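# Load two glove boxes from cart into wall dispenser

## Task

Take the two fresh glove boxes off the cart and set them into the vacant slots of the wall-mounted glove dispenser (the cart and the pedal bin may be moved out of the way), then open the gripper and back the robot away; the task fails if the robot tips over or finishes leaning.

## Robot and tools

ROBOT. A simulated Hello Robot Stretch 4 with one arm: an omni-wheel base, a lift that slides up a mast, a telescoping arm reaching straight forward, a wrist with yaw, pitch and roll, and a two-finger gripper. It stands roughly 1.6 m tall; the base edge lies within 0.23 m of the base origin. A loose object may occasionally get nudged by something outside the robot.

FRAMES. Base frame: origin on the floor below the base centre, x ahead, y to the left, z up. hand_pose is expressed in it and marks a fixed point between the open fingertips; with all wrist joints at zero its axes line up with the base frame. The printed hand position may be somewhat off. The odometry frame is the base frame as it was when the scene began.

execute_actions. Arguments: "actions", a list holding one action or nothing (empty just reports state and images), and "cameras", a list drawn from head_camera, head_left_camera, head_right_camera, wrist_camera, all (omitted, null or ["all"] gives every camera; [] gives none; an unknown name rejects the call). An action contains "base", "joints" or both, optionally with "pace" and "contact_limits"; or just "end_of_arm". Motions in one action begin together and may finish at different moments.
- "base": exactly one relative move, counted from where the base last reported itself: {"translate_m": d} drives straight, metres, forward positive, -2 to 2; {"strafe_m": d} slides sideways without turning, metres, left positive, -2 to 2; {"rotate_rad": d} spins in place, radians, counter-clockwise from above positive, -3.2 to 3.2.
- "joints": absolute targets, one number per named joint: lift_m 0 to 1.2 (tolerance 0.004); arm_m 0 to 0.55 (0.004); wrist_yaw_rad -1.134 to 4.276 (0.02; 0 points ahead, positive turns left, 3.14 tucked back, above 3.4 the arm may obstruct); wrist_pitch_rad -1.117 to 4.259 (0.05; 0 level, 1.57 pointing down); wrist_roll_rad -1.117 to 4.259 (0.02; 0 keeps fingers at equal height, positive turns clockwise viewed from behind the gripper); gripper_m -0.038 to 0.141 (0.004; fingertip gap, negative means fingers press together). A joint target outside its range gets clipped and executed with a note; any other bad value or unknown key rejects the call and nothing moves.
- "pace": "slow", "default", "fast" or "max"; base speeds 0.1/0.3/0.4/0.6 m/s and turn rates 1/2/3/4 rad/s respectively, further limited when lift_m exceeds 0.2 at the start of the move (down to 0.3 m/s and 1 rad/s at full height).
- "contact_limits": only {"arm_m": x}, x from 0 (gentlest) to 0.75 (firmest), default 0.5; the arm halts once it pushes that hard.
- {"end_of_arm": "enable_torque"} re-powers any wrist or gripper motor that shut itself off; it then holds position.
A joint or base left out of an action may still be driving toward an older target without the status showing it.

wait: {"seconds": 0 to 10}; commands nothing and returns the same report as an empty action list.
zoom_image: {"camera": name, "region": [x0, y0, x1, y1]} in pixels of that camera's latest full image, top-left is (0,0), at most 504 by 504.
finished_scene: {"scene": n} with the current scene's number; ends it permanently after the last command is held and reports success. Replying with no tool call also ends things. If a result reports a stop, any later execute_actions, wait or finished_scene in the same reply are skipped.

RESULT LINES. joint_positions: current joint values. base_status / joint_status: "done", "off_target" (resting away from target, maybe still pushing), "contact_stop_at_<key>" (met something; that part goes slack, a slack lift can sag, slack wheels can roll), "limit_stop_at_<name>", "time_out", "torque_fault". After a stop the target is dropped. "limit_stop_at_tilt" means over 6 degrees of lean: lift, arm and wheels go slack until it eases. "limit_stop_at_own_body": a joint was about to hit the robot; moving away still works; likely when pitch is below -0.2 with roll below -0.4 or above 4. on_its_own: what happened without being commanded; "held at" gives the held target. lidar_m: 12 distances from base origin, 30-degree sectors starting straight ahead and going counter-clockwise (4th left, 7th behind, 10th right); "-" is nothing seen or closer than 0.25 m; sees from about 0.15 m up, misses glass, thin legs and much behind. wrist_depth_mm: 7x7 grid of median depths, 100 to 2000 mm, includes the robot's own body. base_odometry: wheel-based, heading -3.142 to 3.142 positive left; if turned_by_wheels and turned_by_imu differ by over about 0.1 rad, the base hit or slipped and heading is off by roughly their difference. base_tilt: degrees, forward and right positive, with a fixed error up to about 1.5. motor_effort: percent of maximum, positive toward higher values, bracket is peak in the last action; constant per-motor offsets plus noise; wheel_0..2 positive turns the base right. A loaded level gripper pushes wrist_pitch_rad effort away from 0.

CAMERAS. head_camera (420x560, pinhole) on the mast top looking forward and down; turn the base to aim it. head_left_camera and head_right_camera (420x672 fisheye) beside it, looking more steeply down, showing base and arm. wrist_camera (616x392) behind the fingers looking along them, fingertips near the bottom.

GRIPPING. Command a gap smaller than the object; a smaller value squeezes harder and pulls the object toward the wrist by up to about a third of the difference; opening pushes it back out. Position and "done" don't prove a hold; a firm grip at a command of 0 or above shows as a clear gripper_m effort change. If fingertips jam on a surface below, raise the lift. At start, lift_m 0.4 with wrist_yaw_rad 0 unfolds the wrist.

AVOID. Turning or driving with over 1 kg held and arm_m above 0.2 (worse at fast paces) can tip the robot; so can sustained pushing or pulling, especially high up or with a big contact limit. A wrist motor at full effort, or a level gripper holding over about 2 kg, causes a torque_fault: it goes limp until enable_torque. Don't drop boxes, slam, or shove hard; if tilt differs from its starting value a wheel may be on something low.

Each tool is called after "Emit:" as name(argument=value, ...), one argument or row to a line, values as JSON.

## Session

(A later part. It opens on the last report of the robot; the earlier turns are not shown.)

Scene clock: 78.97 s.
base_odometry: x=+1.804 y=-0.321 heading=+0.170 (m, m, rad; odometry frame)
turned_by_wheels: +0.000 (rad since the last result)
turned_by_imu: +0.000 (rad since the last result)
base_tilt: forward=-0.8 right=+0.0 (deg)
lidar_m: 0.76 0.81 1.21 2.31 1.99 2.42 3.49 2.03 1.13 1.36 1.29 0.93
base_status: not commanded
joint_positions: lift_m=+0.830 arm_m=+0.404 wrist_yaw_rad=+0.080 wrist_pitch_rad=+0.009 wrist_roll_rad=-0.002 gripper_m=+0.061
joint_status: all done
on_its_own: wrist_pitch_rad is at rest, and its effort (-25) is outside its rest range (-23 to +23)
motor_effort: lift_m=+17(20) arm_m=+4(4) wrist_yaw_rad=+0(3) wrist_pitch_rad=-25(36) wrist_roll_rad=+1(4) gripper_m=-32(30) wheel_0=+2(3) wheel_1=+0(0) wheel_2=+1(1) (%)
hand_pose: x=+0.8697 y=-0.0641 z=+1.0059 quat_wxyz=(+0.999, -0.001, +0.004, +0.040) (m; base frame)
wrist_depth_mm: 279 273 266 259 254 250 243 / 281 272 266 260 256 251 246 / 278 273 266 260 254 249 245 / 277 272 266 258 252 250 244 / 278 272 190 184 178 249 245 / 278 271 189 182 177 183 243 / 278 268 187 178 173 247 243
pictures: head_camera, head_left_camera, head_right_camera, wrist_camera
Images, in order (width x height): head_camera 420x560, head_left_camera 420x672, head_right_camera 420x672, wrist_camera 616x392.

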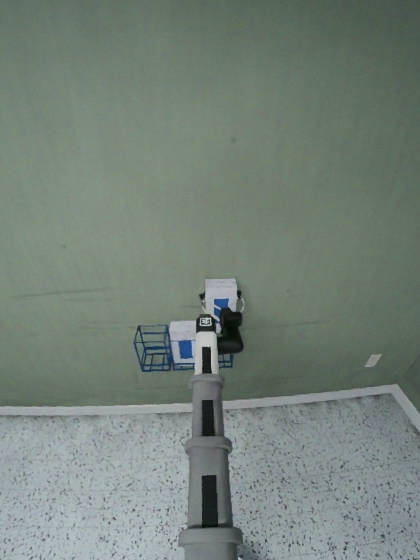

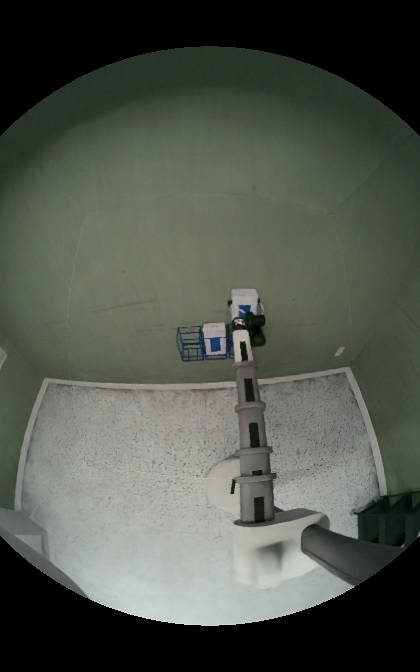

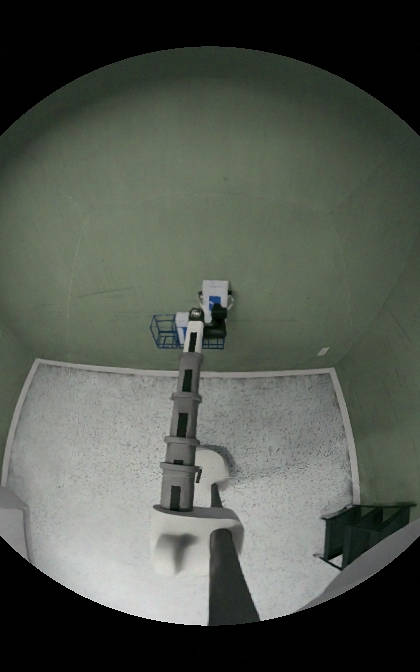

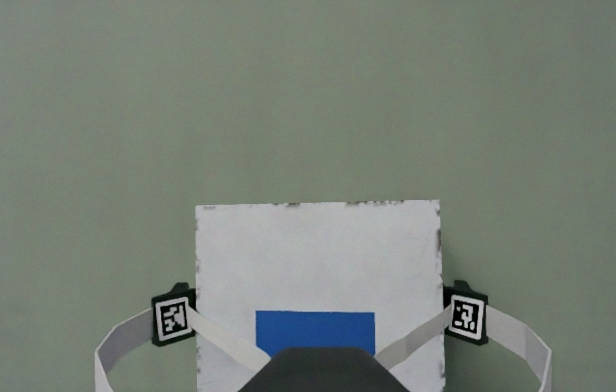

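Emit:
execute_actions(
  actions=[
    {"base":{"strafe_m":0.008},"pace":"slow"},
  ],
  cameras=[],
)

Emit:
execute_actions(
  actions=[
    {"joints":{"lift_m":0.80},"pace":"slow"},
  ],
  cameras=["head_right_camera"],
)

Emit:
zoom_image(
  camera="head_right_camera",
  region=[150, 270, 260, 360],
)

Scene clock: 84.63 s.
base_odometry: x=+1.802 y=-0.313 heading=+0.170 (m, m, rad; odometry frame)
turned_by_wheels: +0.000 (rad since the last result)
turned_by_imu: -0.002 (rad since the last result)
base_tilt: forward=-0.8 right=+0.0 (deg)
lidar_m: 0.77 0.80 1.22 2.31 1.98 2.39 3.50 2.03 1.12 1.37 1.28 0.91
base_status: done
joint_positions: lift_m=+0.830 arm_m=+0.404 wrist_yaw_rad=+0.080 wrist_pitch_rad=+0.009 wrist_roll_rad=-0.002 gripper_m=+0.061
joint_status: not commanded
on_its_own: wrist_pitch_rad is at rest, and its effort (-26) is outside its rest range (-23 to +23)
motor_effort: lift_m=+16(17) arm_m=+4(4) wrist_yaw_rad=+0(0) wrist_pitch_rad=-26(26) wrist_roll_rad=+0(0) gripper_m=-32(29) wheel_0=-3(11) wheel_1=+3(8) wheel_2=+0(2) (%)
hand_pose: x=+0.8697 y=-0.0641 z=+1.0059 quat_wxyz=(+0.999, -0.001, +0.004, +0.040) (m; base frame)
wrist_depth_mm: 277 272 266 262 256 250 245 / 277 273 266 259 254 249 243 / 279 273 265 259 255 249 244 / 278 270 265 258 251 248 244 / 276 271 190 183 178 249 245 / 277 271 188 183 177 182 243 / 277 268 188 179 173 247 243
pictures: none
No camera images: the call's "cameras" was empty. Leave "cameras" out to get every camera's image.

Scene clock: 85.70 s.
base_odometry: x=+1.802 y=-0.313 heading=+0.170 (m, m, rad; odometry frame)
turned_by_wheels: +0.000 (rad since the last result)
turned_by_imu: +0.000 (rad since the last result)
base_tilt: forward=-0.9 right=+0.0 (deg)
lidar_m: 0.74 0.81 1.23 2.29 1.98 2.39 3.49 2.05 1.13 1.38 1.30 0.94
base_status: not commanded
joint_positions: lift_m=+0.800 arm_m=+0.404 wrist_yaw_rad=+0.081 wrist_pitch_rad=+0.008 wrist_roll_rad=-0.002 gripper_m=+0.061
joint_status: all done
on_its_own: wrist_pitch_rad is at rest, and its effort (-26) is outside its rest range (-23 to +23)
motor_effort: lift_m=+16(13) arm_m=+4(4) wrist_yaw_rad=-3(4) wrist_pitch_rad=-26(27) wrist_roll_rad=+0(1) gripper_m=-29(31) wheel_0=-2(3) wheel_1=+3(3) wheel_2=+0(0) (%)
hand_pose: x=+0.8698 y=-0.0638 z=+0.9760 quat_wxyz=(+0.999, -0.001, +0.004, +0.041) (m; base frame)
wrist_depth_mm: 279 272 267 263 254 250 245 / 278 273 267 259 254 248 245 / 276 272 265 260 254 249 243 / 278 272 265 257 252 248 243 / 277 271 191 183 177 247 243 / 277 271 188 182 177 183 244 / 277 268 189 179 174 247 242
pictures: head_right_camera
Images, in order (width x height): head_right_camera 420x672.

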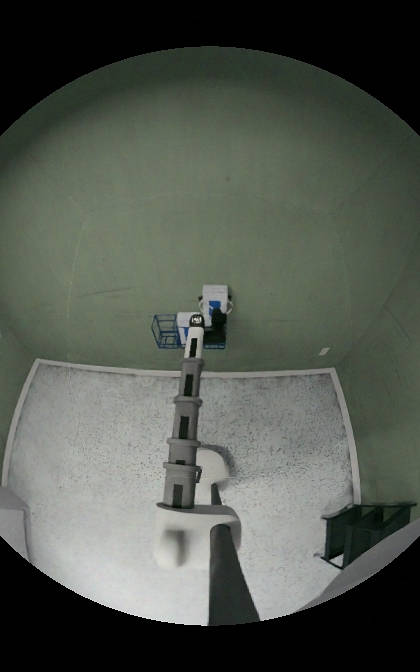

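Region (150, 270, 260, 360) of head_right_camera's 420x672 image, scaled by 4.582, with more detail than that image has; it fills the top 412 rows of this view, and the rest is white.

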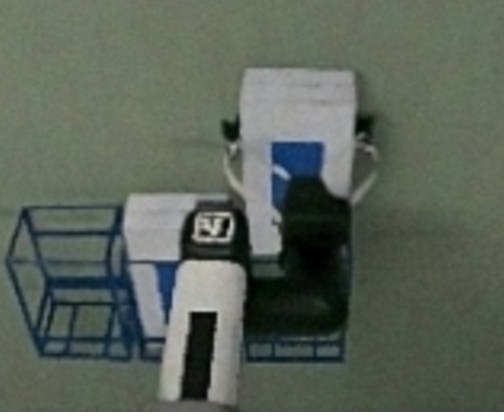

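No contact this time; continue.

Emit:
execute_actions(
  actions=[
    {"joints":{"lift_m":0.785},"pace":"slow"},
  ],
  cameras=[],
)

Scene clock: 87.53 s.
base_odometry: x=+1.802 y=-0.313 heading=+0.170 (m, m, rad; odometry frame)
turned_by_wheels: +0.000 (rad since the last result)
turned_by_imu: -0.001 (rad since the last result)
base_tilt: forward=-0.9 right=+0.0 (deg)
lidar_m: 0.77 0.80 1.23 2.30 1.99 2.39 3.51 2.04 1.11 1.36 1.30 0.91
base_status: not commanded
joint_positions: lift_m=+0.785 arm_m=+0.404 wrist_yaw_rad=+0.081 wrist_pitch_rad=+0.008 wrist_roll_rad=-0.002 gripper_m=+0.061
joint_status: all done
motor_effort: lift_m=+16(18) arm_m=+4(4) wrist_yaw_rad=-3(3) wrist_pitch_rad=-23(27) wrist_roll_rad=+0(0) gripper_m=-33(28) wheel_0=-2(2) wheel_1=+3(4) wheel_2=+0(0) (%)
hand_pose: x=+0.8698 y=-0.0638 z=+0.9610 quat_wxyz=(+0.999, -0.001, +0.004, +0.041) (m; base frame)
wrist_depth_mm: 281 272 266 260 255 249 245 / 281 274 266 259 254 249 244 / 278 271 265 259 254 249 245 / 278 271 264 258 251 247 244 / 277 272 190 183 177 247 245 / 277 270 188 182 177 182 243 / 278 270 188 180 173 247 242
pictures: none
No camera images: the call's "cameras" was empty. Leave "cameras" out to get every camera's image.

Emit:
execute_actions(
  actions=[
    {"joints":{"lift_m":0.75},"pace":"slow"},
  ],
  cameras=[],
)

Emit:
execute_actions(
  actions=[
    {"joints":{"lift_m":0.69},"pace":"slow"},
  ],
  cameras=["wrist_camera"],
)

Scene clock: 92.10 s.
base_odometry: x=+1.802 y=-0.313 heading=+0.170 (m, m, rad; odometry frame)
turned_by_wheels: +0.000 (rad since the last result)
turned_by_imu: -0.002 (rad since the last result)
base_tilt: forward=-0.9 right=+0.0 (deg)
lidar_m: 0.77 0.80 1.24 2.30 1.99 2.37 3.54 2.03 1.10 1.36 1.32 0.91
base_status: not commanded
joint_positions: lift_m=+0.750 arm_m=+0.404 wrist_yaw_rad=+0.081 wrist_pitch_rad=+0.008 wrist_roll_rad=-0.002 gripper_m=+0.061
joint_status: all done
on_its_own: wrist_pitch_rad is at rest, and its effort (-25) is outside its rest range (-23 to +23)
motor_effort: lift_m=+16(19) arm_m=+4(4) wrist_yaw_rad=-3(3) wrist_pitch_rad=-25(23) wrist_roll_rad=-1(1) gripper_m=-30(34) wheel_0=-2(2) wheel_1=+3(3) wheel_2=+0(0) (%)
hand_pose: x=+0.8698 y=-0.0638 z=+0.9260 quat_wxyz=(+0.999, -0.001, +0.004, +0.041) (m; base frame)
wrist_depth_mm: 281 273 267 262 256 250 245 / 278 274 266 258 254 249 245 / 277 272 264 258 253 248 245 / 277 272 264 258 252 249 245 / 277 271 190 183 178 250 244 / 278 270 188 183 177 183 243 / 274 268 188 179 174 247 243
pictures: none
No camera images: the call's "cameras" was empty. Leave "cameras" out to get every camera's image.

Scene clock: 93.47 s.
base_odometry: x=+1.802 y=-0.313 heading=+0.170 (m, m, rad; odometry frame)
turned_by_wheels: +0.000 (rad since the last result)
turned_by_imu: -0.001 (rad since the last result)
base_tilt: forward=-0.9 right=+0.0 (deg)
lidar_m: 0.76 0.82 1.21 2.30 1.97 2.36 3.49 2.03 1.11 1.37 1.32 0.92
base_status: not commanded
joint_positions: lift_m=+0.690 arm_m=+0.404 wrist_yaw_rad=+0.081 wrist_pitch_rad=+0.008 wrist_roll_rad=-0.002 gripper_m=+0.061
joint_status: all done
on_its_own: wrist_pitch_rad is at rest, and its effort (-25) is outside its rest range (-23 to +23)
motor_effort: lift_m=+17(17) arm_m=+4(4) wrist_yaw_rad=-3(3) wrist_pitch_rad=-25(24) wrist_roll_rad=+0(1) gripper_m=-33(30) wheel_0=-2(2) wheel_1=+3(3) wheel_2=+0(0) (%)
hand_pose: x=+0.8698 y=-0.0638 z=+0.8660 quat_wxyz=(+0.999, -0.001, +0.004, +0.041) (m; base frame)
wrist_depth_mm: 281 272 266 260 254 250 246 / 277 272 266 260 255 250 245 / 278 273 267 259 255 249 243 / 278 271 265 257 252 249 245 / 278 272 191 184 177 247 244 / 276 242 187 182 177 183 243 / 186 181 188 179 173 247 242
pictures: wrist_camera
Images, in order (width x height): wrist_camera 616x392.

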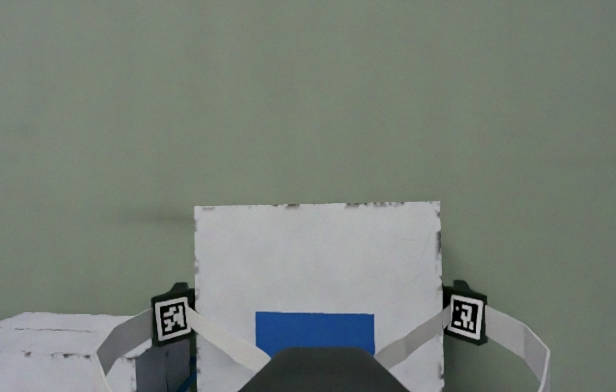

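Emit:
execute_actions(
  actions=[
    {"joints":{"lift_m":0.66,"wrist_roll_rad":0.025},"pace":"slow"},
  ],
  cameras=["wrist_camera"],
)

Emit:
execute_actions(
  actions=[
    {"joints":{"gripper_m":0.125}},
  ],
  cameras=["wrist_camera"],
)

Scene clock: 96.30 s.
base_odometry: x=+1.802 y=-0.313 heading=+0.170 (m, m, rad; odometry frame)
turned_by_wheels: +0.000 (rad since the last result)
turned_by_imu: -0.001 (rad since the last result)
base_tilt: forward=-0.9 right=+0.0 (deg)
lidar_m: 0.77 0.80 1.21 2.31 1.97 2.37 3.51 2.08 1.11 1.38 1.32 0.93
base_status: not commanded
joint_positions: lift_m=+0.660 arm_m=+0.404 wrist_yaw_rad=+0.081 wrist_pitch_rad=+0.008 wrist_roll_rad=+0.025 gripper_m=+0.061
joint_status: all done
on_its_own: wrist_pitch_rad is at rest, and its effort (-24) is outside its rest range (-23 to +23)
motor_effort: lift_m=+16(15) arm_m=+4(4) wrist_yaw_rad=-2(3) wrist_pitch_rad=-24(25) wrist_roll_rad=+0(4) gripper_m=-29(31) wheel_0=-2(2) wheel_1=+3(3) wheel_2=+0(0) (%)
hand_pose: x=+0.8698 y=-0.0638 z=+0.8359 quat_wxyz=(+0.999, +0.012, +0.005, +0.040) (m; base frame)
wrist_depth_mm: 278 274 266 262 255 250 245 / 278 272 266 260 254 250 245 / 278 273 265 259 256 249 243 / 278 272 264 258 252 248 244 / 277 271 190 183 178 247 245 / 186 182 187 183 177 183 244 / 184 181 189 179 173 247 243
pictures: wrist_camera
Images, in order (width x height): wrist_camera 616x392.

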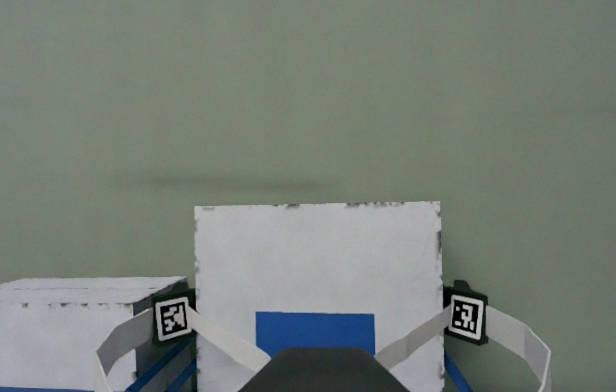

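Scene clock: 97.87 s.
base_odometry: x=+1.802 y=-0.313 heading=+0.170 (m, m, rad; odometry frame)
turned_by_wheels: +0.000 (rad since the last result)
turned_by_imu: -0.001 (rad since the last result)
base_tilt: forward=-0.8 right=+0.0 (deg)
lidar_m: 0.77 0.81 1.24 2.29 2.01 2.36 3.52 2.02 1.09 1.37 1.30 0.91
base_status: not commanded
joint_positions: lift_m=+0.660 arm_m=+0.404 wrist_yaw_rad=+0.077 wrist_pitch_rad=+0.004 wrist_roll_rad=+0.025 gripper_m=+0.125
joint_status: all done
motor_effort: lift_m=+16(16) arm_m=+4(4) wrist_yaw_rad=+7(8) wrist_pitch_rad=-11(25) wrist_roll_rad=+0(0) gripper_m=+1(32) wheel_0=-2(2) wheel_1=+3(3) wheel_2=-2(2) (%)
hand_pose: x=+0.8696 y=-0.0648 z=+0.8372 quat_wxyz=(+0.999, +0.012, +0.002, +0.039) (m; base frame)
wrist_depth_mm: 281 274 267 262 256 251 247 / 278 273 266 262 256 251 247 / 277 273 267 262 256 250 247 / 278 273 265 260 255 248 246 / 279 270 199 194 190 249 245 / 188 205 195 190 186 211 245 / 183 181 193 141 183 248 243
pictures: wrist_camera
Images, in order (width x height): wrist_camera 616x392.

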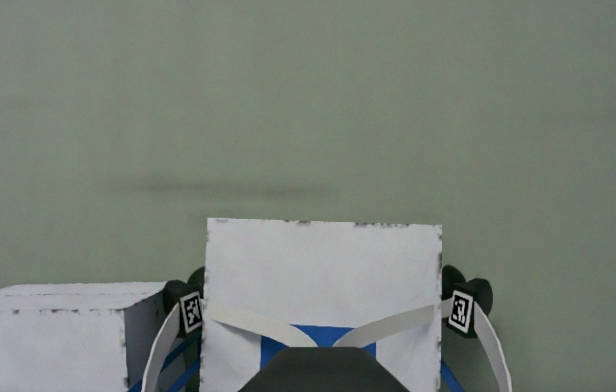

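Emit:
execute_actions(
  actions=[
    {"base":{"strafe_m":-0.01},"joints":{"gripper_m":0.13},"pace":"slow"},
  ],
  cameras=["wrist_camera"],
)

Scene clock: 99.87 s.
base_odometry: x=+1.804 y=-0.323 heading=+0.170 (m, m, rad; odometry frame)
turned_by_wheels: +0.000 (rad since the last result)
turned_by_imu: +0.000 (rad since the last result)
base_tilt: forward=-0.9 right=+0.0 (deg)
lidar_m: 0.74 0.81 1.24 2.32 2.02 2.42 3.50 2.01 1.11 1.35 1.26 0.93
base_status: done
joint_positions: lift_m=+0.660 arm_m=+0.404 wrist_yaw_rad=+0.081 wrist_pitch_rad=+0.003 wrist_roll_rad=+0.025 gripper_m=+0.130
joint_status: all done
motor_effort: lift_m=+17(16) arm_m=+4(4) wrist_yaw_rad=-4(7) wrist_pitch_rad=-11(11) wrist_roll_rad=+0(0) gripper_m=-2(5) wheel_0=+6(2) wheel_1=-2(7) wheel_2=+0(2) (%)
hand_pose: x=+0.8698 y=-0.0637 z=+0.8375 quat_wxyz=(+0.999, +0.012, +0.002, +0.041) (m; base frame)
wrist_depth_mm: 281 276 268 262 256 251 247 / 281 274 267 264 256 250 246 / 281 273 268 260 255 249 244 / 279 273 266 260 255 249 245 / 278 273 198 193 189 248 243 / 191 205 194 190 187 211 243 / 183 181 192 136 183 247 242
pictures: wrist_camera
Images, in order (width x height): wrist_camera 616x392.

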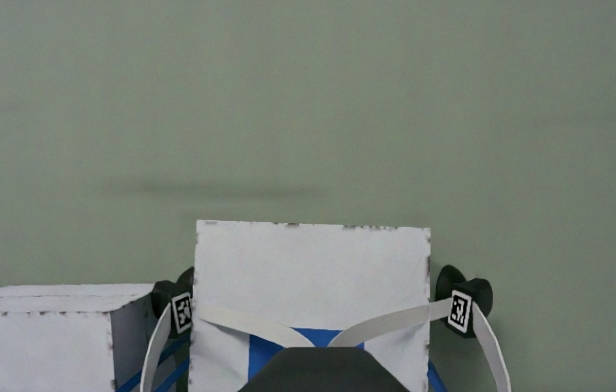

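Emit:
execute_actions(
  actions=[
    {"base":{"strafe_m":0.004},"pace":"slow"},
  ],
  cameras=[],
)

Emit:
execute_actions(
  actions=[
    {"joints":{"arm_m":0.15},"pace":"slow"},
  ],
  cameras=["wrist_camera"],
)

Scene clock: 102.23 s.
base_odometry: x=+1.803 y=-0.319 heading=+0.170 (m, m, rad; odometry frame)
turned_by_wheels: +0.000 (rad since the last result)
turned_by_imu: -0.001 (rad since the last result)
base_tilt: forward=-0.9 right=+0.1 (deg)
lidar_m: 0.77 0.81 1.23 2.31 2.00 2.41 3.53 2.03 1.12 1.37 1.31 0.91
base_status: done
joint_positions: lift_m=+0.660 arm_m=+0.404 wrist_yaw_rad=+0.080 wrist_pitch_rad=+0.003 wrist_roll_rad=+0.025 gripper_m=+0.130
joint_status: not commanded
motor_effort: lift_m=+16(16) arm_m=+4(4) wrist_yaw_rad=-1(4) wrist_pitch_rad=-9(9) wrist_roll_rad=+0(1) gripper_m=+1(3) wheel_0=-5(8) wheel_1=+5(8) wheel_2=+0(0) (%)
hand_pose: x=+0.8698 y=-0.0641 z=+0.8376 quat_wxyz=(+0.999, +0.012, +0.002, +0.040) (m; base frame)
wrist_depth_mm: 282 274 267 263 256 251 247 / 279 274 268 262 256 251 244 / 279 273 267 260 256 251 246 / 279 272 266 260 256 249 245 / 277 272 198 194 189 247 244 / 191 205 193 191 187 212 243 / 183 181 193 135 184 248 244
pictures: none
No camera images: the call's "cameras" was empty. Leave "cameras" out to get every camera's image.

Scene clock: 106.07 s.
base_odometry: x=+1.803 y=-0.319 heading=+0.170 (m, m, rad; odometry frame)
turned_by_wheels: +0.000 (rad since the last result)
turned_by_imu: -0.002 (rad since the last result)
base_tilt: forward=-0.8 right=+0.0 (deg)
lidar_m: 0.76 0.80 1.24 2.27 1.99 2.39 3.50 2.03 1.08 1.36 1.30 0.93
base_status: not commanded
joint_positions: lift_m=+0.660 arm_m=+0.151 wrist_yaw_rad=+0.080 wrist_pitch_rad=+0.002 wrist_roll_rad=+0.025 gripper_m=+0.130
joint_status: all done
motor_effort: lift_m=+16(16) arm_m=-5(4) wrist_yaw_rad=+0(0) wrist_pitch_rad=-6(10) wrist_roll_rad=+1(1) gripper_m=-3(2) wheel_0=-5(5) wheel_1=+5(5) wheel_2=+0(0) (%)
hand_pose: x=+0.6163 y=-0.0641 z=+0.8377 quat_wxyz=(+0.999, +0.012, +0.002, +0.040) (m; base frame)
wrist_depth_mm: 559 549 535 521 508 504 484 / 554 544 530 521 508 496 484 / 554 544 530 521 508 496 488 / 549 544 535 512 504 496 484 / 554 544 439 442 500 496 484 / 554 430 204 439 436 210 488 / 544 442 436 137 496 488 480
pictures: wrist_camera
Images, in order (width x height): wrist_camera 616x392.

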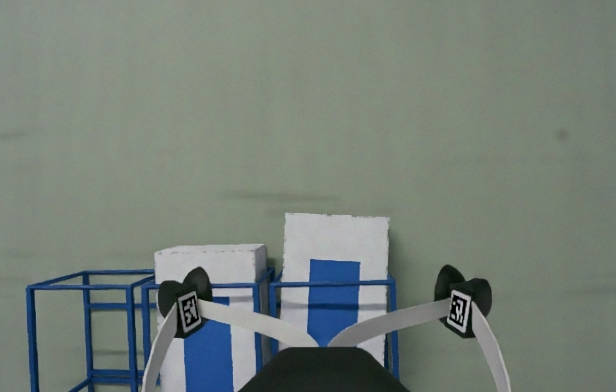

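Emit:
execute_actions(
  actions=[
    {"joints":{"lift_m":0.672,"gripper_m":0.135,"wrist_roll_rad":0}},
  ],
  cameras=[],
)

Emit:
execute_actions(
  actions=[
    {"joints":{"arm_m":0.402}},
  ],
  cameras=["wrist_camera"],
)

Emit:
execute_actions(
  actions=[
    {"joints":{"gripper_m":0.06}},
  ],
  cameras=["wrist_camera"],
)

Scene clock: 110.13 s.
base_odometry: x=+1.803 y=-0.319 heading=+0.170 (m, m, rad; odometry frame)
turned_by_wheels: +0.000 (rad since the last result)
turned_by_imu: -0.002 (rad since the last result)
base_tilt: forward=-0.9 right=+0.0 (deg)
lidar_m: 0.75 0.82 1.24 2.32 1.99 2.38 3.51 2.04 1.11 1.38 1.31 0.93
base_status: not commanded
joint_positions: lift_m=+0.672 arm_m=+0.151 wrist_yaw_rad=+0.080 wrist_pitch_rad=+0.002 wrist_roll_rad=+0.000 gripper_m=+0.135
joint_status: all done
motor_effort: lift_m=+22(22) arm_m=-5(5) wrist_yaw_rad=-1(0) wrist_pitch_rad=-7(8) wrist_roll_rad=-1(7) gripper_m=+1(8) wheel_0=-5(5) wheel_1=+5(5) wheel_2=+0(0) (%)
hand_pose: x=+0.6163 y=-0.0641 z=+0.8492 quat_wxyz=(+0.999, +0.000, +0.001, +0.040) (m; base frame)
wrist_depth_mm: 564 549 539 525 512 500 496 / 559 544 539 521 504 504 488 / 554 549 521 521 512 496 488 / 554 544 525 521 508 496 484 / 554 549 496 442 500 492 492 / 549 442 216 436 433 213 484 / 539 442 436 139 500 488 480
pictures: none
No camera images: the call's "cameras" was empty. Leave "cameras" out to get every camera's image.

Scene clock: 112.00 s.
base_odometry: x=+1.803 y=-0.319 heading=+0.170 (m, m, rad; odometry frame)
turned_by_wheels: +0.000 (rad since the last result)
turned_by_imu: -0.001 (rad since the last result)
base_tilt: forward=-0.8 right=+0.0 (deg)
lidar_m: 0.77 0.79 1.23 2.33 1.95 2.43 3.53 2.00 1.13 1.37 1.30 0.89
base_status: not commanded
joint_positions: lift_m=+0.672 arm_m=+0.401 wrist_yaw_rad=+0.080 wrist_pitch_rad=+0.002 wrist_roll_rad=+0.000 gripper_m=+0.135
joint_status: all done
motor_effort: lift_m=+22(23) arm_m=+5(6) wrist_yaw_rad=+1(0) wrist_pitch_rad=-6(9) wrist_roll_rad=-2(2) gripper_m=-3(4) wheel_0=-5(5) wheel_1=+5(5) wheel_2=+0(0) (%)
hand_pose: x=+0.8666 y=-0.0641 z=+0.8494 quat_wxyz=(+0.999, +0.000, +0.001, +0.040) (m; base frame)
wrist_depth_mm: 285 281 272 265 258 254 250 / 285 278 271 265 259 253 249 / 283 277 272 265 259 253 249 / 283 277 268 264 255 253 247 / 282 274 214 196 229 251 248 / 221 213 195 191 187 210 246 / 193 191 194 138 186 250 246
pictures: wrist_camera
Images, in order (width x height): wrist_camera 616x392.

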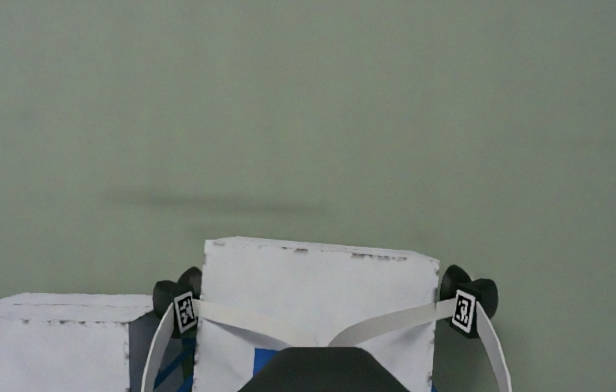

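Scene clock: 113.73 s.
base_odometry: x=+1.803 y=-0.319 heading=+0.170 (m, m, rad; odometry frame)
turned_by_wheels: +0.000 (rad since the last result)
turned_by_imu: -0.001 (rad since the last result)
base_tilt: forward=-0.9 right=+0.0 (deg)
lidar_m: 0.76 0.80 1.21 2.31 2.00 2.42 3.48 2.03 1.10 1.37 1.29 0.92
base_status: not commanded
joint_positions: lift_m=+0.672 arm_m=+0.401 wrist_yaw_rad=+0.083 wrist_pitch_rad=+0.002 wrist_roll_rad=+0.000 gripper_m=+0.061
joint_status: all done
motor_effort: lift_m=+23(22) arm_m=+4(5) wrist_yaw_rad=-8(8) wrist_pitch_rad=-8(7) wrist_roll_rad=-1(0) gripper_m=-38(27) wheel_0=-4(5) wheel_1=+5(5) wheel_2=+0(0) (%)
hand_pose: x=+0.8669 y=-0.0633 z=+0.8493 quat_wxyz=(+0.999, +0.000, +0.001, +0.041) (m; base frame)
wrist_depth_mm: 286 279 272 266 260 253 249 / 287 277 272 265 260 252 249 / 285 278 268 264 256 252 247 / 283 276 268 264 257 250 248 / 282 276 222 197 220 251 246 / 222 198 180 177 174 179 246 / 189 187 180 175 173 250 243
pictures: wrist_camera
Images, in order (width x height): wrist_camera 616x392.

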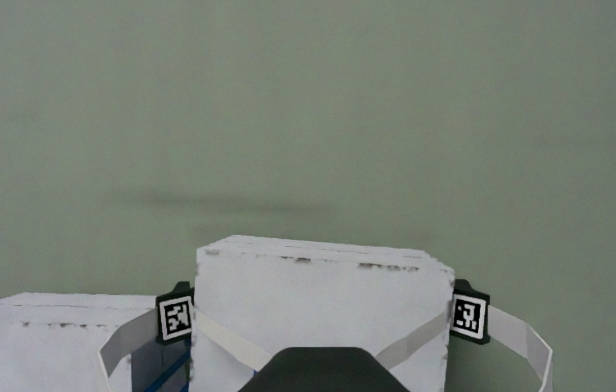

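Emit:
execute_actions(
  actions=[
    {"joints":{"lift_m":0.69},"pace":"slow"},
  ],
  cameras=[],
)

Emit:
execute_actions(
  actions=[
    {"joints":{"wrist_roll_rad":-0.085},"base":{"strafe_m":0.004},"pace":"slow"},
  ],
  cameras=["wrist_camera"],
)

Emit:
execute_actions(
  actions=[
    {"joints":{"lift_m":0.655},"pace":"slow"},
  ],
  cameras=["wrist_camera"],
)

Scene clock: 116.83 s.
base_odometry: x=+1.803 y=-0.319 heading=+0.170 (m, m, rad; odometry frame)
turned_by_wheels: +0.000 (rad since the last result)
turned_by_imu: -0.001 (rad since the last result)
base_tilt: forward=-0.8 right=+0.0 (deg)
lidar_m: 0.77 0.83 1.22 2.30 1.99 2.38 3.50 2.04 1.10 1.36 1.29 0.91
base_status: not commanded
joint_positions: lift_m=+0.689 arm_m=+0.401 wrist_yaw_rad=+0.082 wrist_pitch_rad=+0.009 wrist_roll_rad=+0.000 gripper_m=+0.061
joint_status: all done
on_its_own: wrist_pitch_rad is at rest, and its effort (-26) is outside its rest range (-23 to +23)
motor_effort: lift_m=+25(32) arm_m=+4(4) wrist_yaw_rad=-6(8) wrist_pitch_rad=-26(25) wrist_roll_rad=+0(1) gripper_m=-29(30) wheel_0=-4(4) wheel_1=+5(5) wheel_2=+0(0) (%)
hand_pose: x=+0.8669 y=-0.0634 z=+0.8652 quat_wxyz=(+0.999, +0.000, +0.004, +0.041) (m; base frame)
wrist_depth_mm: 285 277 270 264 258 252 248 / 281 274 270 265 258 251 248 / 282 277 270 263 258 252 247 / 283 276 270 263 257 252 247 / 282 274 244 196 234 251 246 / 279 273 180 176 174 179 247 / 190 187 179 175 171 250 244
pictures: none
No camera images: the call's "cameras" was empty. Leave "cameras" out to get every camera's image.

Scene clock: 117.47 s.
base_odometry: x=+1.802 y=-0.315 heading=+0.170 (m, m, rad; odometry frame)
turned_by_wheels: +0.000 (rad since the last result)
turned_by_imu: +0.000 (rad since the last result)
base_tilt: forward=-0.8 right=-0.1 (deg)
lidar_m: 0.76 0.81 1.22 2.32 2.00 2.39 3.52 2.05 1.10 1.37 1.32 0.92
base_status: done
joint_positions: lift_m=+0.689 arm_m=+0.401 wrist_yaw_rad=+0.082 wrist_pitch_rad=+0.009 wrist_roll_rad=-0.084 gripper_m=+0.061
joint_status: all done
on_its_own: wrist_pitch_rad is at rest, and its effort (-27) is outside its rest range (-23 to +23)
motor_effort: lift_m=+25(24) arm_m=+4(4) wrist_yaw_rad=-7(6) wrist_pitch_rad=-27(25) wrist_roll_rad=-2(2) gripper_m=-29(28) wheel_0=-3(6) wheel_1=+5(7) wheel_2=+0(1) (%)
hand_pose: x=+0.8669 y=-0.0634 z=+0.8652 quat_wxyz=(+0.998, -0.042, +0.003, +0.041) (m; base frame)
wrist_depth_mm: 283 278 272 264 258 253 248 / 285 278 270 264 259 251 248 / 285 277 272 264 257 252 246 / 282 278 268 263 257 252 246 / 282 276 242 196 234 250 246 / 216 224 180 177 173 178 246 / 190 186 178 175 171 248 243
pictures: wrist_camera
Images, in order (width x height): wrist_camera 616x392.

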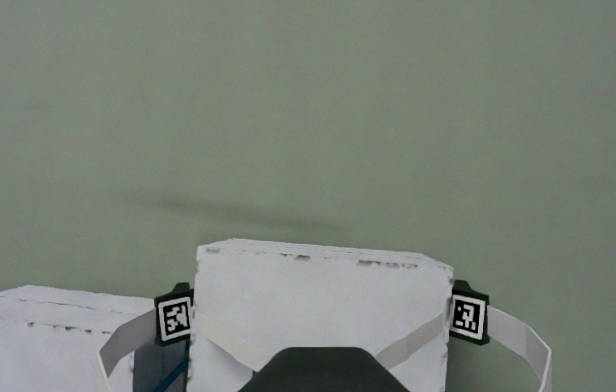

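Scene clock: 118.60 s.
base_odometry: x=+1.802 y=-0.315 heading=+0.170 (m, m, rad; odometry frame)
turned_by_wheels: +0.000 (rad since the last result)
turned_by_imu: +0.000 (rad since the last result)
base_tilt: forward=-0.8 right=+0.0 (deg)
lidar_m: 0.75 0.80 1.25 2.31 2.00 2.41 3.51 2.03 1.10 1.36 1.31 0.91
base_status: not commanded
joint_positions: lift_m=+0.655 arm_m=+0.401 wrist_yaw_rad=+0.082 wrist_pitch_rad=+0.007 wrist_roll_rad=-0.084 gripper_m=+0.061
joint_status: all done
motor_effort: lift_m=+16(25) arm_m=+4(4) wrist_yaw_rad=-7(7) wrist_pitch_rad=-22(28) wrist_roll_rad=-1(2) gripper_m=-32(29) wheel_0=-3(3) wheel_1=+4(4) wheel_2=+0(0) (%)
hand_pose: x=+0.8669 y=-0.0634 z=+0.8313 quat_wxyz=(+0.998, -0.042, +0.002, +0.041) (m; base frame)
wrist_depth_mm: 283 278 270 266 259 253 249 / 285 278 270 263 259 252 248 / 285 274 270 264 258 252 247 / 285 276 270 265 256 251 248 / 224 246 237 194 235 251 246 / 190 186 180 177 174 179 246 / 189 168 178 175 172 249 243
pictures: wrist_camera
Images, in order (width x height): wrist_camera 616x392.

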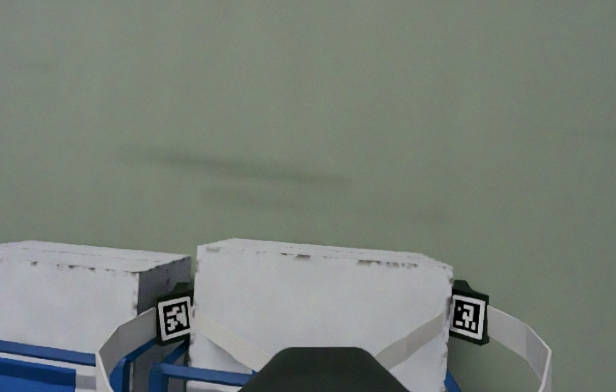

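Nearly level with neighbour. A little lower, then release.

Emit:
execute_actions(
  actions=[
    {"joints":{"lift_m":0.64},"pace":"slow"},
  ],
  cameras=[],
)

Emit:
execute_actions(
  actions=[
    {"joints":{"gripper_m":0.12}},
  ],
  cameras=[],
)

Emit:
execute_actions(
  actions=[
    {"joints":{"arm_m":0.0}},
  ],
  cameras=["wrist_camera","head_camera"],
)

Scene clock: 121.23 s.
base_odometry: x=+1.802 y=-0.315 heading=+0.170 (m, m, rad; odometry frame)
turned_by_wheels: +0.000 (rad since the last result)
turned_by_imu: -0.001 (rad since the last result)
base_tilt: forward=-0.8 right=+0.0 (deg)
lidar_m: 0.77 0.79 1.23 2.32 2.00 2.41 3.54 2.04 1.10 1.37 1.32 0.92
base_status: not commanded
joint_positions: lift_m=+0.641 arm_m=+0.401 wrist_yaw_rad=+0.081 wrist_pitch_rad=-0.008 wrist_roll_rad=-0.082 gripper_m=+0.061
joint_status: all done
motor_effort: lift_m=+10(18) arm_m=+4(4) wrist_yaw_rad=-4(6) wrist_pitch_rad=+23(25) wrist_roll_rad=-10(11) gripper_m=-31(35) wheel_0=-3(3) wheel_1=+5(5) wheel_2=+0(0) (%)
hand_pose: x=+0.8668 y=-0.0637 z=+0.8213 quat_wxyz=(+0.998, -0.041, -0.006, +0.040) (m; base frame)
wrist_depth_mm: 290 283 277 270 263 259 253 / 287 279 274 266 263 257 251 / 286 279 272 266 260 255 251 / 285 278 272 265 259 253 250 / 208 235 210 183 227 250 246 / 190 186 179 177 173 178 246 / 187 172 178 175 171 246 244
pictures: none
No camera images: the call's "cameras" was empty. Leave "cameras" out to get every camera's image.

Scene clock: 122.73 s.
base_odometry: x=+1.802 y=-0.315 heading=+0.170 (m, m, rad; odometry frame)
turned_by_wheels: +0.000 (rad since the last result)
turned_by_imu: -0.001 (rad since the last result)
base_tilt: forward=-0.9 right=+0.0 (deg)
lidar_m: 0.77 0.81 1.22 2.32 1.99 2.39 3.53 2.02 1.11 1.36 1.29 0.93
base_status: not commanded
joint_positions: lift_m=+0.641 arm_m=+0.401 wrist_yaw_rad=+0.074 wrist_pitch_rad=-0.008 wrist_roll_rad=-0.082 gripper_m=+0.120
joint_status: all done
on_its_own: wrist_yaw_rad is at rest, and its effort (+18) is outside its rest range (-13 to +13)
motor_effort: lift_m=+10(10) arm_m=+4(4) wrist_yaw_rad=+18(18) wrist_pitch_rad=+21(21) wrist_roll_rad=-7(11) gripper_m=-2(31) wheel_0=-3(3) wheel_1=+4(4) wheel_2=-4(4) (%)
hand_pose: x=+0.8663 y=-0.0659 z=+0.8212 quat_wxyz=(+0.998, -0.041, -0.006, +0.037) (m; base frame)
wrist_depth_mm: 289 283 276 271 266 260 255 / 286 282 276 271 264 258 254 / 285 279 272 270 263 257 253 / 283 277 270 265 262 255 252 / 206 233 195 191 258 254 251 / 189 188 190 187 185 211 249 / 187 167 187 138 180 249 248
pictures: none
No camera images: the call's "cameras" was empty. Leave "cameras" out to get every camera's image.

Scene clock: 125.03 s.
base_odometry: x=+1.803 y=-0.315 heading=+0.170 (m, m, rad; odometry frame)
turned_by_wheels: +0.000 (rad since the last result)
turned_by_imu: -0.001 (rad since the last result)
base_tilt: forward=-0.8 right=+0.0 (deg)
lidar_m: 0.75 0.80 1.23 2.32 1.99 2.39 3.49 2.04 1.12 1.35 1.31 0.93
base_status: not commanded
joint_positions: lift_m=+0.640 arm_m=+0.002 wrist_yaw_rad=+0.080 wrist_pitch_rad=+0.002 wrist_roll_rad=-0.085 gripper_m=+0.120
joint_status: all done
motor_effort: lift_m=+16(16) arm_m=-4(11) wrist_yaw_rad=+0(18) wrist_pitch_rad=-9(28) wrist_roll_rad=-1(7) gripper_m=+3(0) wheel_0=-3(3) wheel_1=+1(4) wheel_2=+2(4) (%)
hand_pose: x=+0.4670 y=-0.0641 z=+0.8178 quat_wxyz=(+0.998, -0.042, -0.001, +0.040) (m; base frame)
wrist_depth_mm: 732 707 699 683 668 647 634 / 723 707 691 668 661 654 634 / 723 699 691 676 661 647 640 / 723 707 691 661 654 640 627 / 715 699 597 574 640 647 634 / 707 691 204 574 569 634 627 / 707 699 591 135 647 634 615
pictures: head_camera, wrist_camera
Images, in order (width x height): head_camera 420x560, wrist_camera 616x392.

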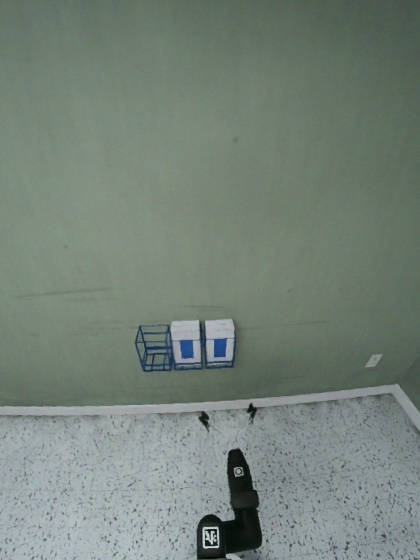

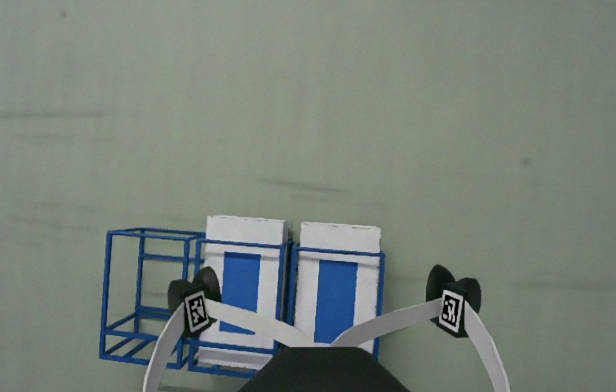

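Emit:
execute_actions(
  actions=[
    {"base":{"translate_m":-0.72},"joints":{"wrist_roll_rad":0,"wrist_yaw_rad":0,"gripper_m":0.141}},
  ],
  cameras=[],
)

Emit:
execute_actions(
  actions=[
    {"base":{"rotate_rad":-1.59},"joints":{"lift_m":0.672}},
  ],
  cameras=[],
)

Emit:
execute_actions(
  actions=[
    {"base":{"translate_m":0.29}},
  ],
  cameras=["head_camera","wrist_camera"],
)

Scene clock: 132.77 s.
base_odometry: x=+1.093 y=-0.437 heading=+0.170 (m, m, rad; odometry frame)
turned_by_wheels: +0.000 (rad since the last result)
turned_by_imu: -0.001 (rad since the last result)
base_tilt: forward=-0.9 right=+0.0 (deg)
lidar_m: 1.47 1.66 2.22 1.73 1.74 2.38 2.72 2.07 1.49 0.96 1.44 1.67
base_status: done
joint_positions: lift_m=+0.640 arm_m=+0.002 wrist_yaw_rad=+0.000 wrist_pitch_rad=+0.002 wrist_roll_rad=+0.000 gripper_m=+0.141
joint_status: all done
motor_effort: lift_m=+16(16) arm_m=-5(5) wrist_yaw_rad=-1(3) wrist_pitch_rad=-7(5) wrist_roll_rad=+1(0) gripper_m=-1(1) wheel_0=-3(10) wheel_1=-3(9) wheel_2=+1(12) (%)
hand_pose: x=+0.4610 y=-0.0873 z=+0.8178 quat_wxyz=(+1.000, +0.000, +0.001, +0.000) (m; base frame)
wrist_depth_mm: 1366 1464 1430 1397 1464 1430 1397 / 1397 1464 1430 1464 1430 1397 1397 / 1430 1430 1430 1430 1430 1430 1397 / 1430 1397 1430 1397 1397 1397 1397 / 1430 1397 1397 1308 1366 1366 1397 / 1430 1430 219 1397 1430 210 1397 / 1397 1397 1430 141 1336 1366 1366
pictures: none
No camera images: the call's "cameras" was empty. Leave "cameras" out to get every camera's image.

Scene clock: 134.83 s.
base_odometry: x=+1.093 y=-0.437 heading=-1.419 (m, m, rad; odometry frame)
turned_by_wheels: -1.589 (rad since the last result)
turned_by_imu: -1.569 (rad since the last result)
base_tilt: forward=-0.8 right=+0.0 (deg)
lidar_m: 0.97 1.44 1.66 1.47 1.64 2.22 1.75 1.74 2.36 2.69 2.08 1.48
base_status: done
joint_positions: lift_m=+0.672 arm_m=+0.002 wrist_yaw_rad=+0.000 wrist_pitch_rad=+0.002 wrist_roll_rad=+0.000 gripper_m=+0.141
joint_status: all done
motor_effort: lift_m=+22(24) arm_m=-4(5) wrist_yaw_rad=-1(1) wrist_pitch_rad=-6(6) wrist_roll_rad=+0(0) gripper_m=+1(2) wheel_0=+3(11) wheel_1=+5(11) wheel_2=+3(11) (%)
hand_pose: x=+0.4610 y=-0.0874 z=+0.8492 quat_wxyz=(+1.000, +0.000, +0.001, +0.000) (m; base frame)
wrist_depth_mm: 1205 1229 1229 1229 1205 1229 1255 / 1229 1229 1229 1205 1205 1205 1205 / 1229 1229 1205 1205 1205 1229 1182 / 1205 1182 1205 1205 1182 1205 1182 / 1229 1229 1229 1098 1182 1205 1205 / 1205 1205 218 778 768 210 1182 / 1182 1182 1205 141 1205 1205 1182
pictures: none
No camera images: the call's "cameras" was empty. Leave "cameras" out to get every camera's image.

Scene clock: 137.27 s.
base_odometry: x=+1.137 y=-0.723 heading=-1.419 (m, m, rad; odometry frame)
turned_by_wheels: +0.001 (rad since the last result)
turned_by_imu: -0.001 (rad since the last result)
base_tilt: forward=-0.8 right=+0.0 (deg)
lidar_m: 0.68 0.72 1.51 1.50 1.53 2.18 2.02 2.05 2.75 2.70 1.68 0.73
base_status: done
joint_positions: lift_m=+0.672 arm_m=+0.002 wrist_yaw_rad=+0.000 wrist_pitch_rad=+0.002 wrist_roll_rad=+0.000 gripper_m=+0.141
joint_status: not commanded
motor_effort: lift_m=+22(22) arm_m=-4(5) wrist_yaw_rad=-1(1) wrist_pitch_rad=-7(7) wrist_roll_rad=+1(1) gripper_m=-1(3) wheel_0=+4(7) wheel_1=+4(8) wheel_2=-1(12) (%)
hand_pose: x=+0.4610 y=-0.0874 z=+0.8493 quat_wxyz=(+1.000, +0.000, +0.001, +0.000) (m; base frame)
wrist_depth_mm: 931 917 917 917 917 904 917 / 931 917 917 917 917 917 904 / 917 917 904 931 917 917 917 / 931 917 917 904 917 917 904 / 904 904 904 640 904 904 904 / 904 891 219 634 609 211 904 / 891 477 484 141 484 904 891
pictures: head_camera, wrist_camera
Images, in order (width x height): head_camera 420x560, wrist_camera 616x392.

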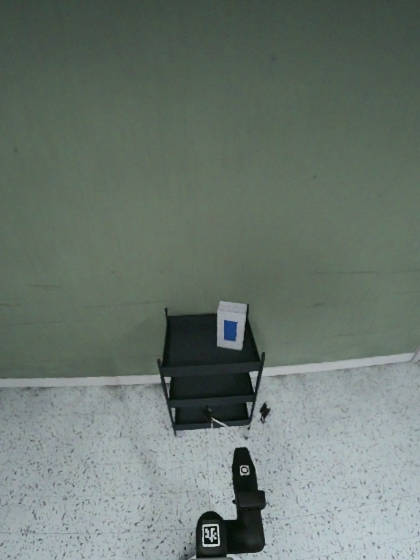

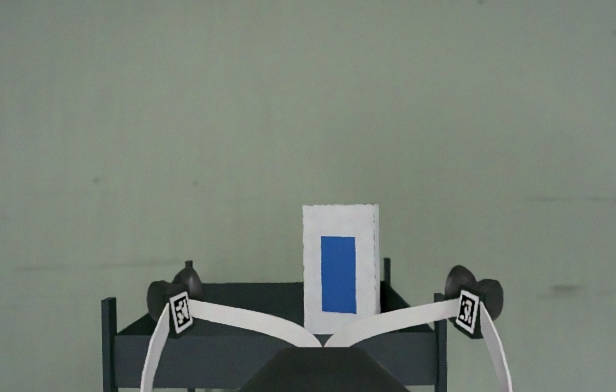

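Emit:
execute_actions(
  actions=[
    {"base":{"strafe_m":0.012},"joints":{"arm_m":0.25,"wrist_yaw_rad":-0.1}},
  ],
  cameras=["wrist_camera"],
)

Scene clock: 142.30 s.
base_odometry: x=+1.149 y=-0.721 heading=-1.418 (m, m, rad; odometry frame)
turned_by_wheels: +0.000 (rad since the last result)
turned_by_imu: -0.002 (rad since the last result)
base_tilt: forward=-0.8 right=+0.0 (deg)
lidar_m: 0.67 0.74 1.55 1.52 1.53 2.18 2.03 2.08 2.75 2.69 1.66 0.72
base_status: done
joint_positions: lift_m=+0.672 arm_m=+0.249 wrist_yaw_rad=-0.100 wrist_pitch_rad=+0.002 wrist_roll_rad=+0.000 gripper_m=+0.141
joint_status: all done
motor_effort: lift_m=+22(22) arm_m=+5(3) wrist_yaw_rad=+0(5) wrist_pitch_rad=-7(7) wrist_roll_rad=+2(0) gripper_m=-1(2) wheel_0=-2(11) wheel_1=+5(8) wheel_2=+0(1) (%)
hand_pose: x=+0.6984 y=-0.1157 z=+0.8493 quat_wxyz=(+0.999, +0.000, +0.001, -0.050) (m; base frame)
wrist_depth_mm: 627 640 661 676 699 715 732 / 634 640 654 676 691 707 723 / 640 640 654 676 691 699 732 / 621 640 647 668 691 715 715 / 621 634 654 392 683 707 723 / 634 549 218 387 379 211 715 / 477 530 549 141 459 691 715
pictures: wrist_camera
Images, in order (width x height): wrist_camera 616x392.

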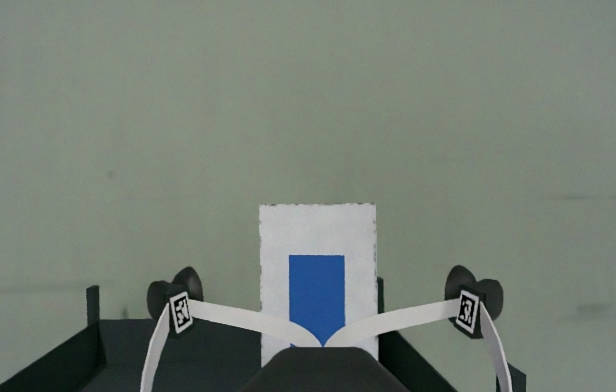

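Emit:
execute_actions(
  actions=[
    {"joints":{"arm_m":0.445}},
  ],
  cameras=["wrist_camera"],
)

Emit:
execute_actions(
  actions=[
    {"joints":{"gripper_m":0.06}},
  ],
  cameras=[],
)

Emit:
execute_actions(
  actions=[
    {"joints":{"lift_m":0.92},"pace":"slow"},
  ],
  cameras=["wrist_camera"],
)

Scene clock: 146.03 s.
base_odometry: x=+1.149 y=-0.721 heading=-1.418 (m, m, rad; odometry frame)
turned_by_wheels: +0.000 (rad since the last result)
turned_by_imu: -0.002 (rad since the last result)
base_tilt: forward=-0.8 right=+0.0 (deg)
lidar_m: 0.69 0.68 1.52 1.51 1.52 2.23 2.03 2.06 2.75 2.72 1.64 0.75
base_status: not commanded
joint_positions: lift_m=+0.672 arm_m=+0.444 wrist_yaw_rad=-0.101 wrist_pitch_rad=+0.002 wrist_roll_rad=+0.000 gripper_m=+0.141
joint_status: all done
motor_effort: lift_m=+22(22) arm_m=+5(6) wrist_yaw_rad=+4(4) wrist_pitch_rad=-4(5) wrist_roll_rad=+1(0) gripper_m=-3(3) wheel_0=-3(2) wheel_1=+4(4) wheel_2=+0(0) (%)
hand_pose: x=+0.8932 y=-0.1162 z=+0.8495 quat_wxyz=(+0.999, +0.000, +0.001, -0.051) (m; base frame)
wrist_depth_mm: 445 455 466 477 492 504 517 / 445 452 462 477 488 500 517 / 442 455 462 477 484 500 512 / 436 452 462 469 480 500 512 / 442 452 459 210 202 496 512 / 436 445 214 206 196 193 500 / 439 445 366 137 195 488 496
pictures: wrist_camera
Images, in order (width x height): wrist_camera 616x392.

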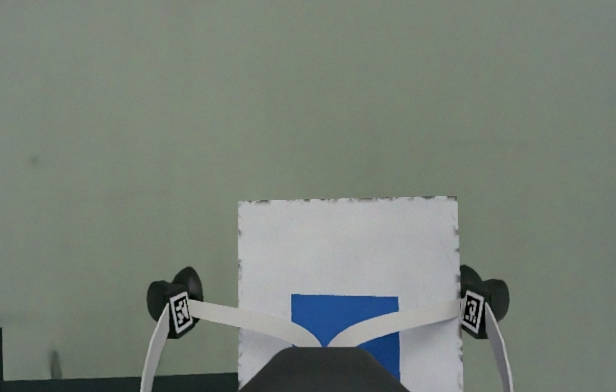

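Scene clock: 147.87 s.
base_odometry: x=+1.149 y=-0.721 heading=-1.419 (m, m, rad; odometry frame)
turned_by_wheels: +0.000 (rad since the last result)
turned_by_imu: -0.001 (rad since the last result)
base_tilt: forward=-0.8 right=+0.0 (deg)
lidar_m: 0.67 0.71 1.53 1.50 1.51 2.18 2.03 2.06 2.76 2.71 1.66 0.72
base_status: not commanded
joint_positions: lift_m=+0.672 arm_m=+0.444 wrist_yaw_rad=-0.103 wrist_pitch_rad=+0.000 wrist_roll_rad=-0.001 gripper_m=+0.061
joint_status: all done
motor_effort: lift_m=+21(22) arm_m=+5(5) wrist_yaw_rad=+8(15) wrist_pitch_rad=+0(8) wrist_roll_rad=+2(2) gripper_m=-30(34) wheel_0=-3(3) wheel_1=+4(4) wheel_2=+0(0) (%)
hand_pose: x=+0.8931 y=-0.1166 z=+0.8498 quat_wxyz=(+0.999, +0.000, +0.000, -0.051) (m; base frame)
wrist_depth_mm: 442 455 466 480 496 500 517 / 445 455 466 477 492 504 517 / 445 455 466 477 488 500 517 / 442 452 466 469 480 500 517 / 439 449 202 196 188 492 508 / 436 445 200 195 189 183 508 / 436 439 202 126 186 488 504
pictures: none
No camera images: the call's "cameras" was empty. Leave "cameras" out to get every camera's image.

Scene clock: 150.57 s.
base_odometry: x=+1.149 y=-0.721 heading=-1.419 (m, m, rad; odometry frame)
turned_by_wheels: +0.000 (rad since the last result)
turned_by_imu: -0.001 (rad since the last result)
base_tilt: forward=-0.9 right=+0.0 (deg)
lidar_m: 0.68 0.73 1.51 1.49 1.54 2.18 2.02 2.07 2.76 2.70 1.65 0.74
base_status: not commanded
joint_positions: lift_m=+0.919 arm_m=+0.444 wrist_yaw_rad=-0.100 wrist_pitch_rad=+0.008 wrist_roll_rad=+0.000 gripper_m=+0.061
joint_status: all done
on_its_own: wrist_pitch_rad is at rest, and its effort (-24) is outside its rest range (-23 to +23)
motor_effort: lift_m=+25(23) arm_m=+4(5) wrist_yaw_rad=+0(8) wrist_pitch_rad=-24(26) wrist_roll_rad=+0(2) gripper_m=-33(33) wheel_0=-2(3) wheel_1=+4(4) wheel_2=+0(0) (%)
hand_pose: x=+0.8934 y=-0.1158 z=+1.0953 quat_wxyz=(+0.999, +0.000, +0.004, -0.050) (m; base frame)
wrist_depth_mm: 442 452 462 473 484 500 508 / 442 452 462 473 488 500 512 / 442 452 462 469 484 496 504 / 439 452 459 473 484 496 512 / 439 449 204 197 191 496 504 / 439 452 200 194 188 186 500 / 439 449 198 125 183 492 508
pictures: wrist_camera
Images, in order (width x height): wrist_camera 616x392.

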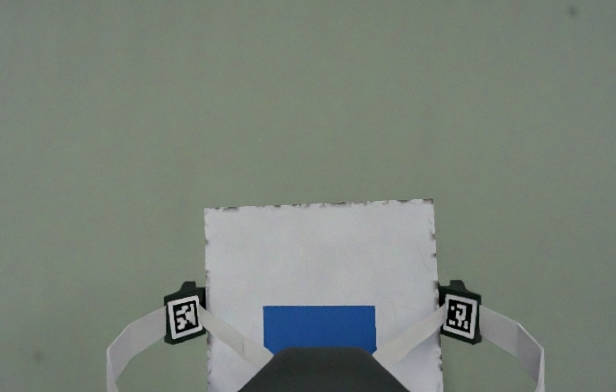

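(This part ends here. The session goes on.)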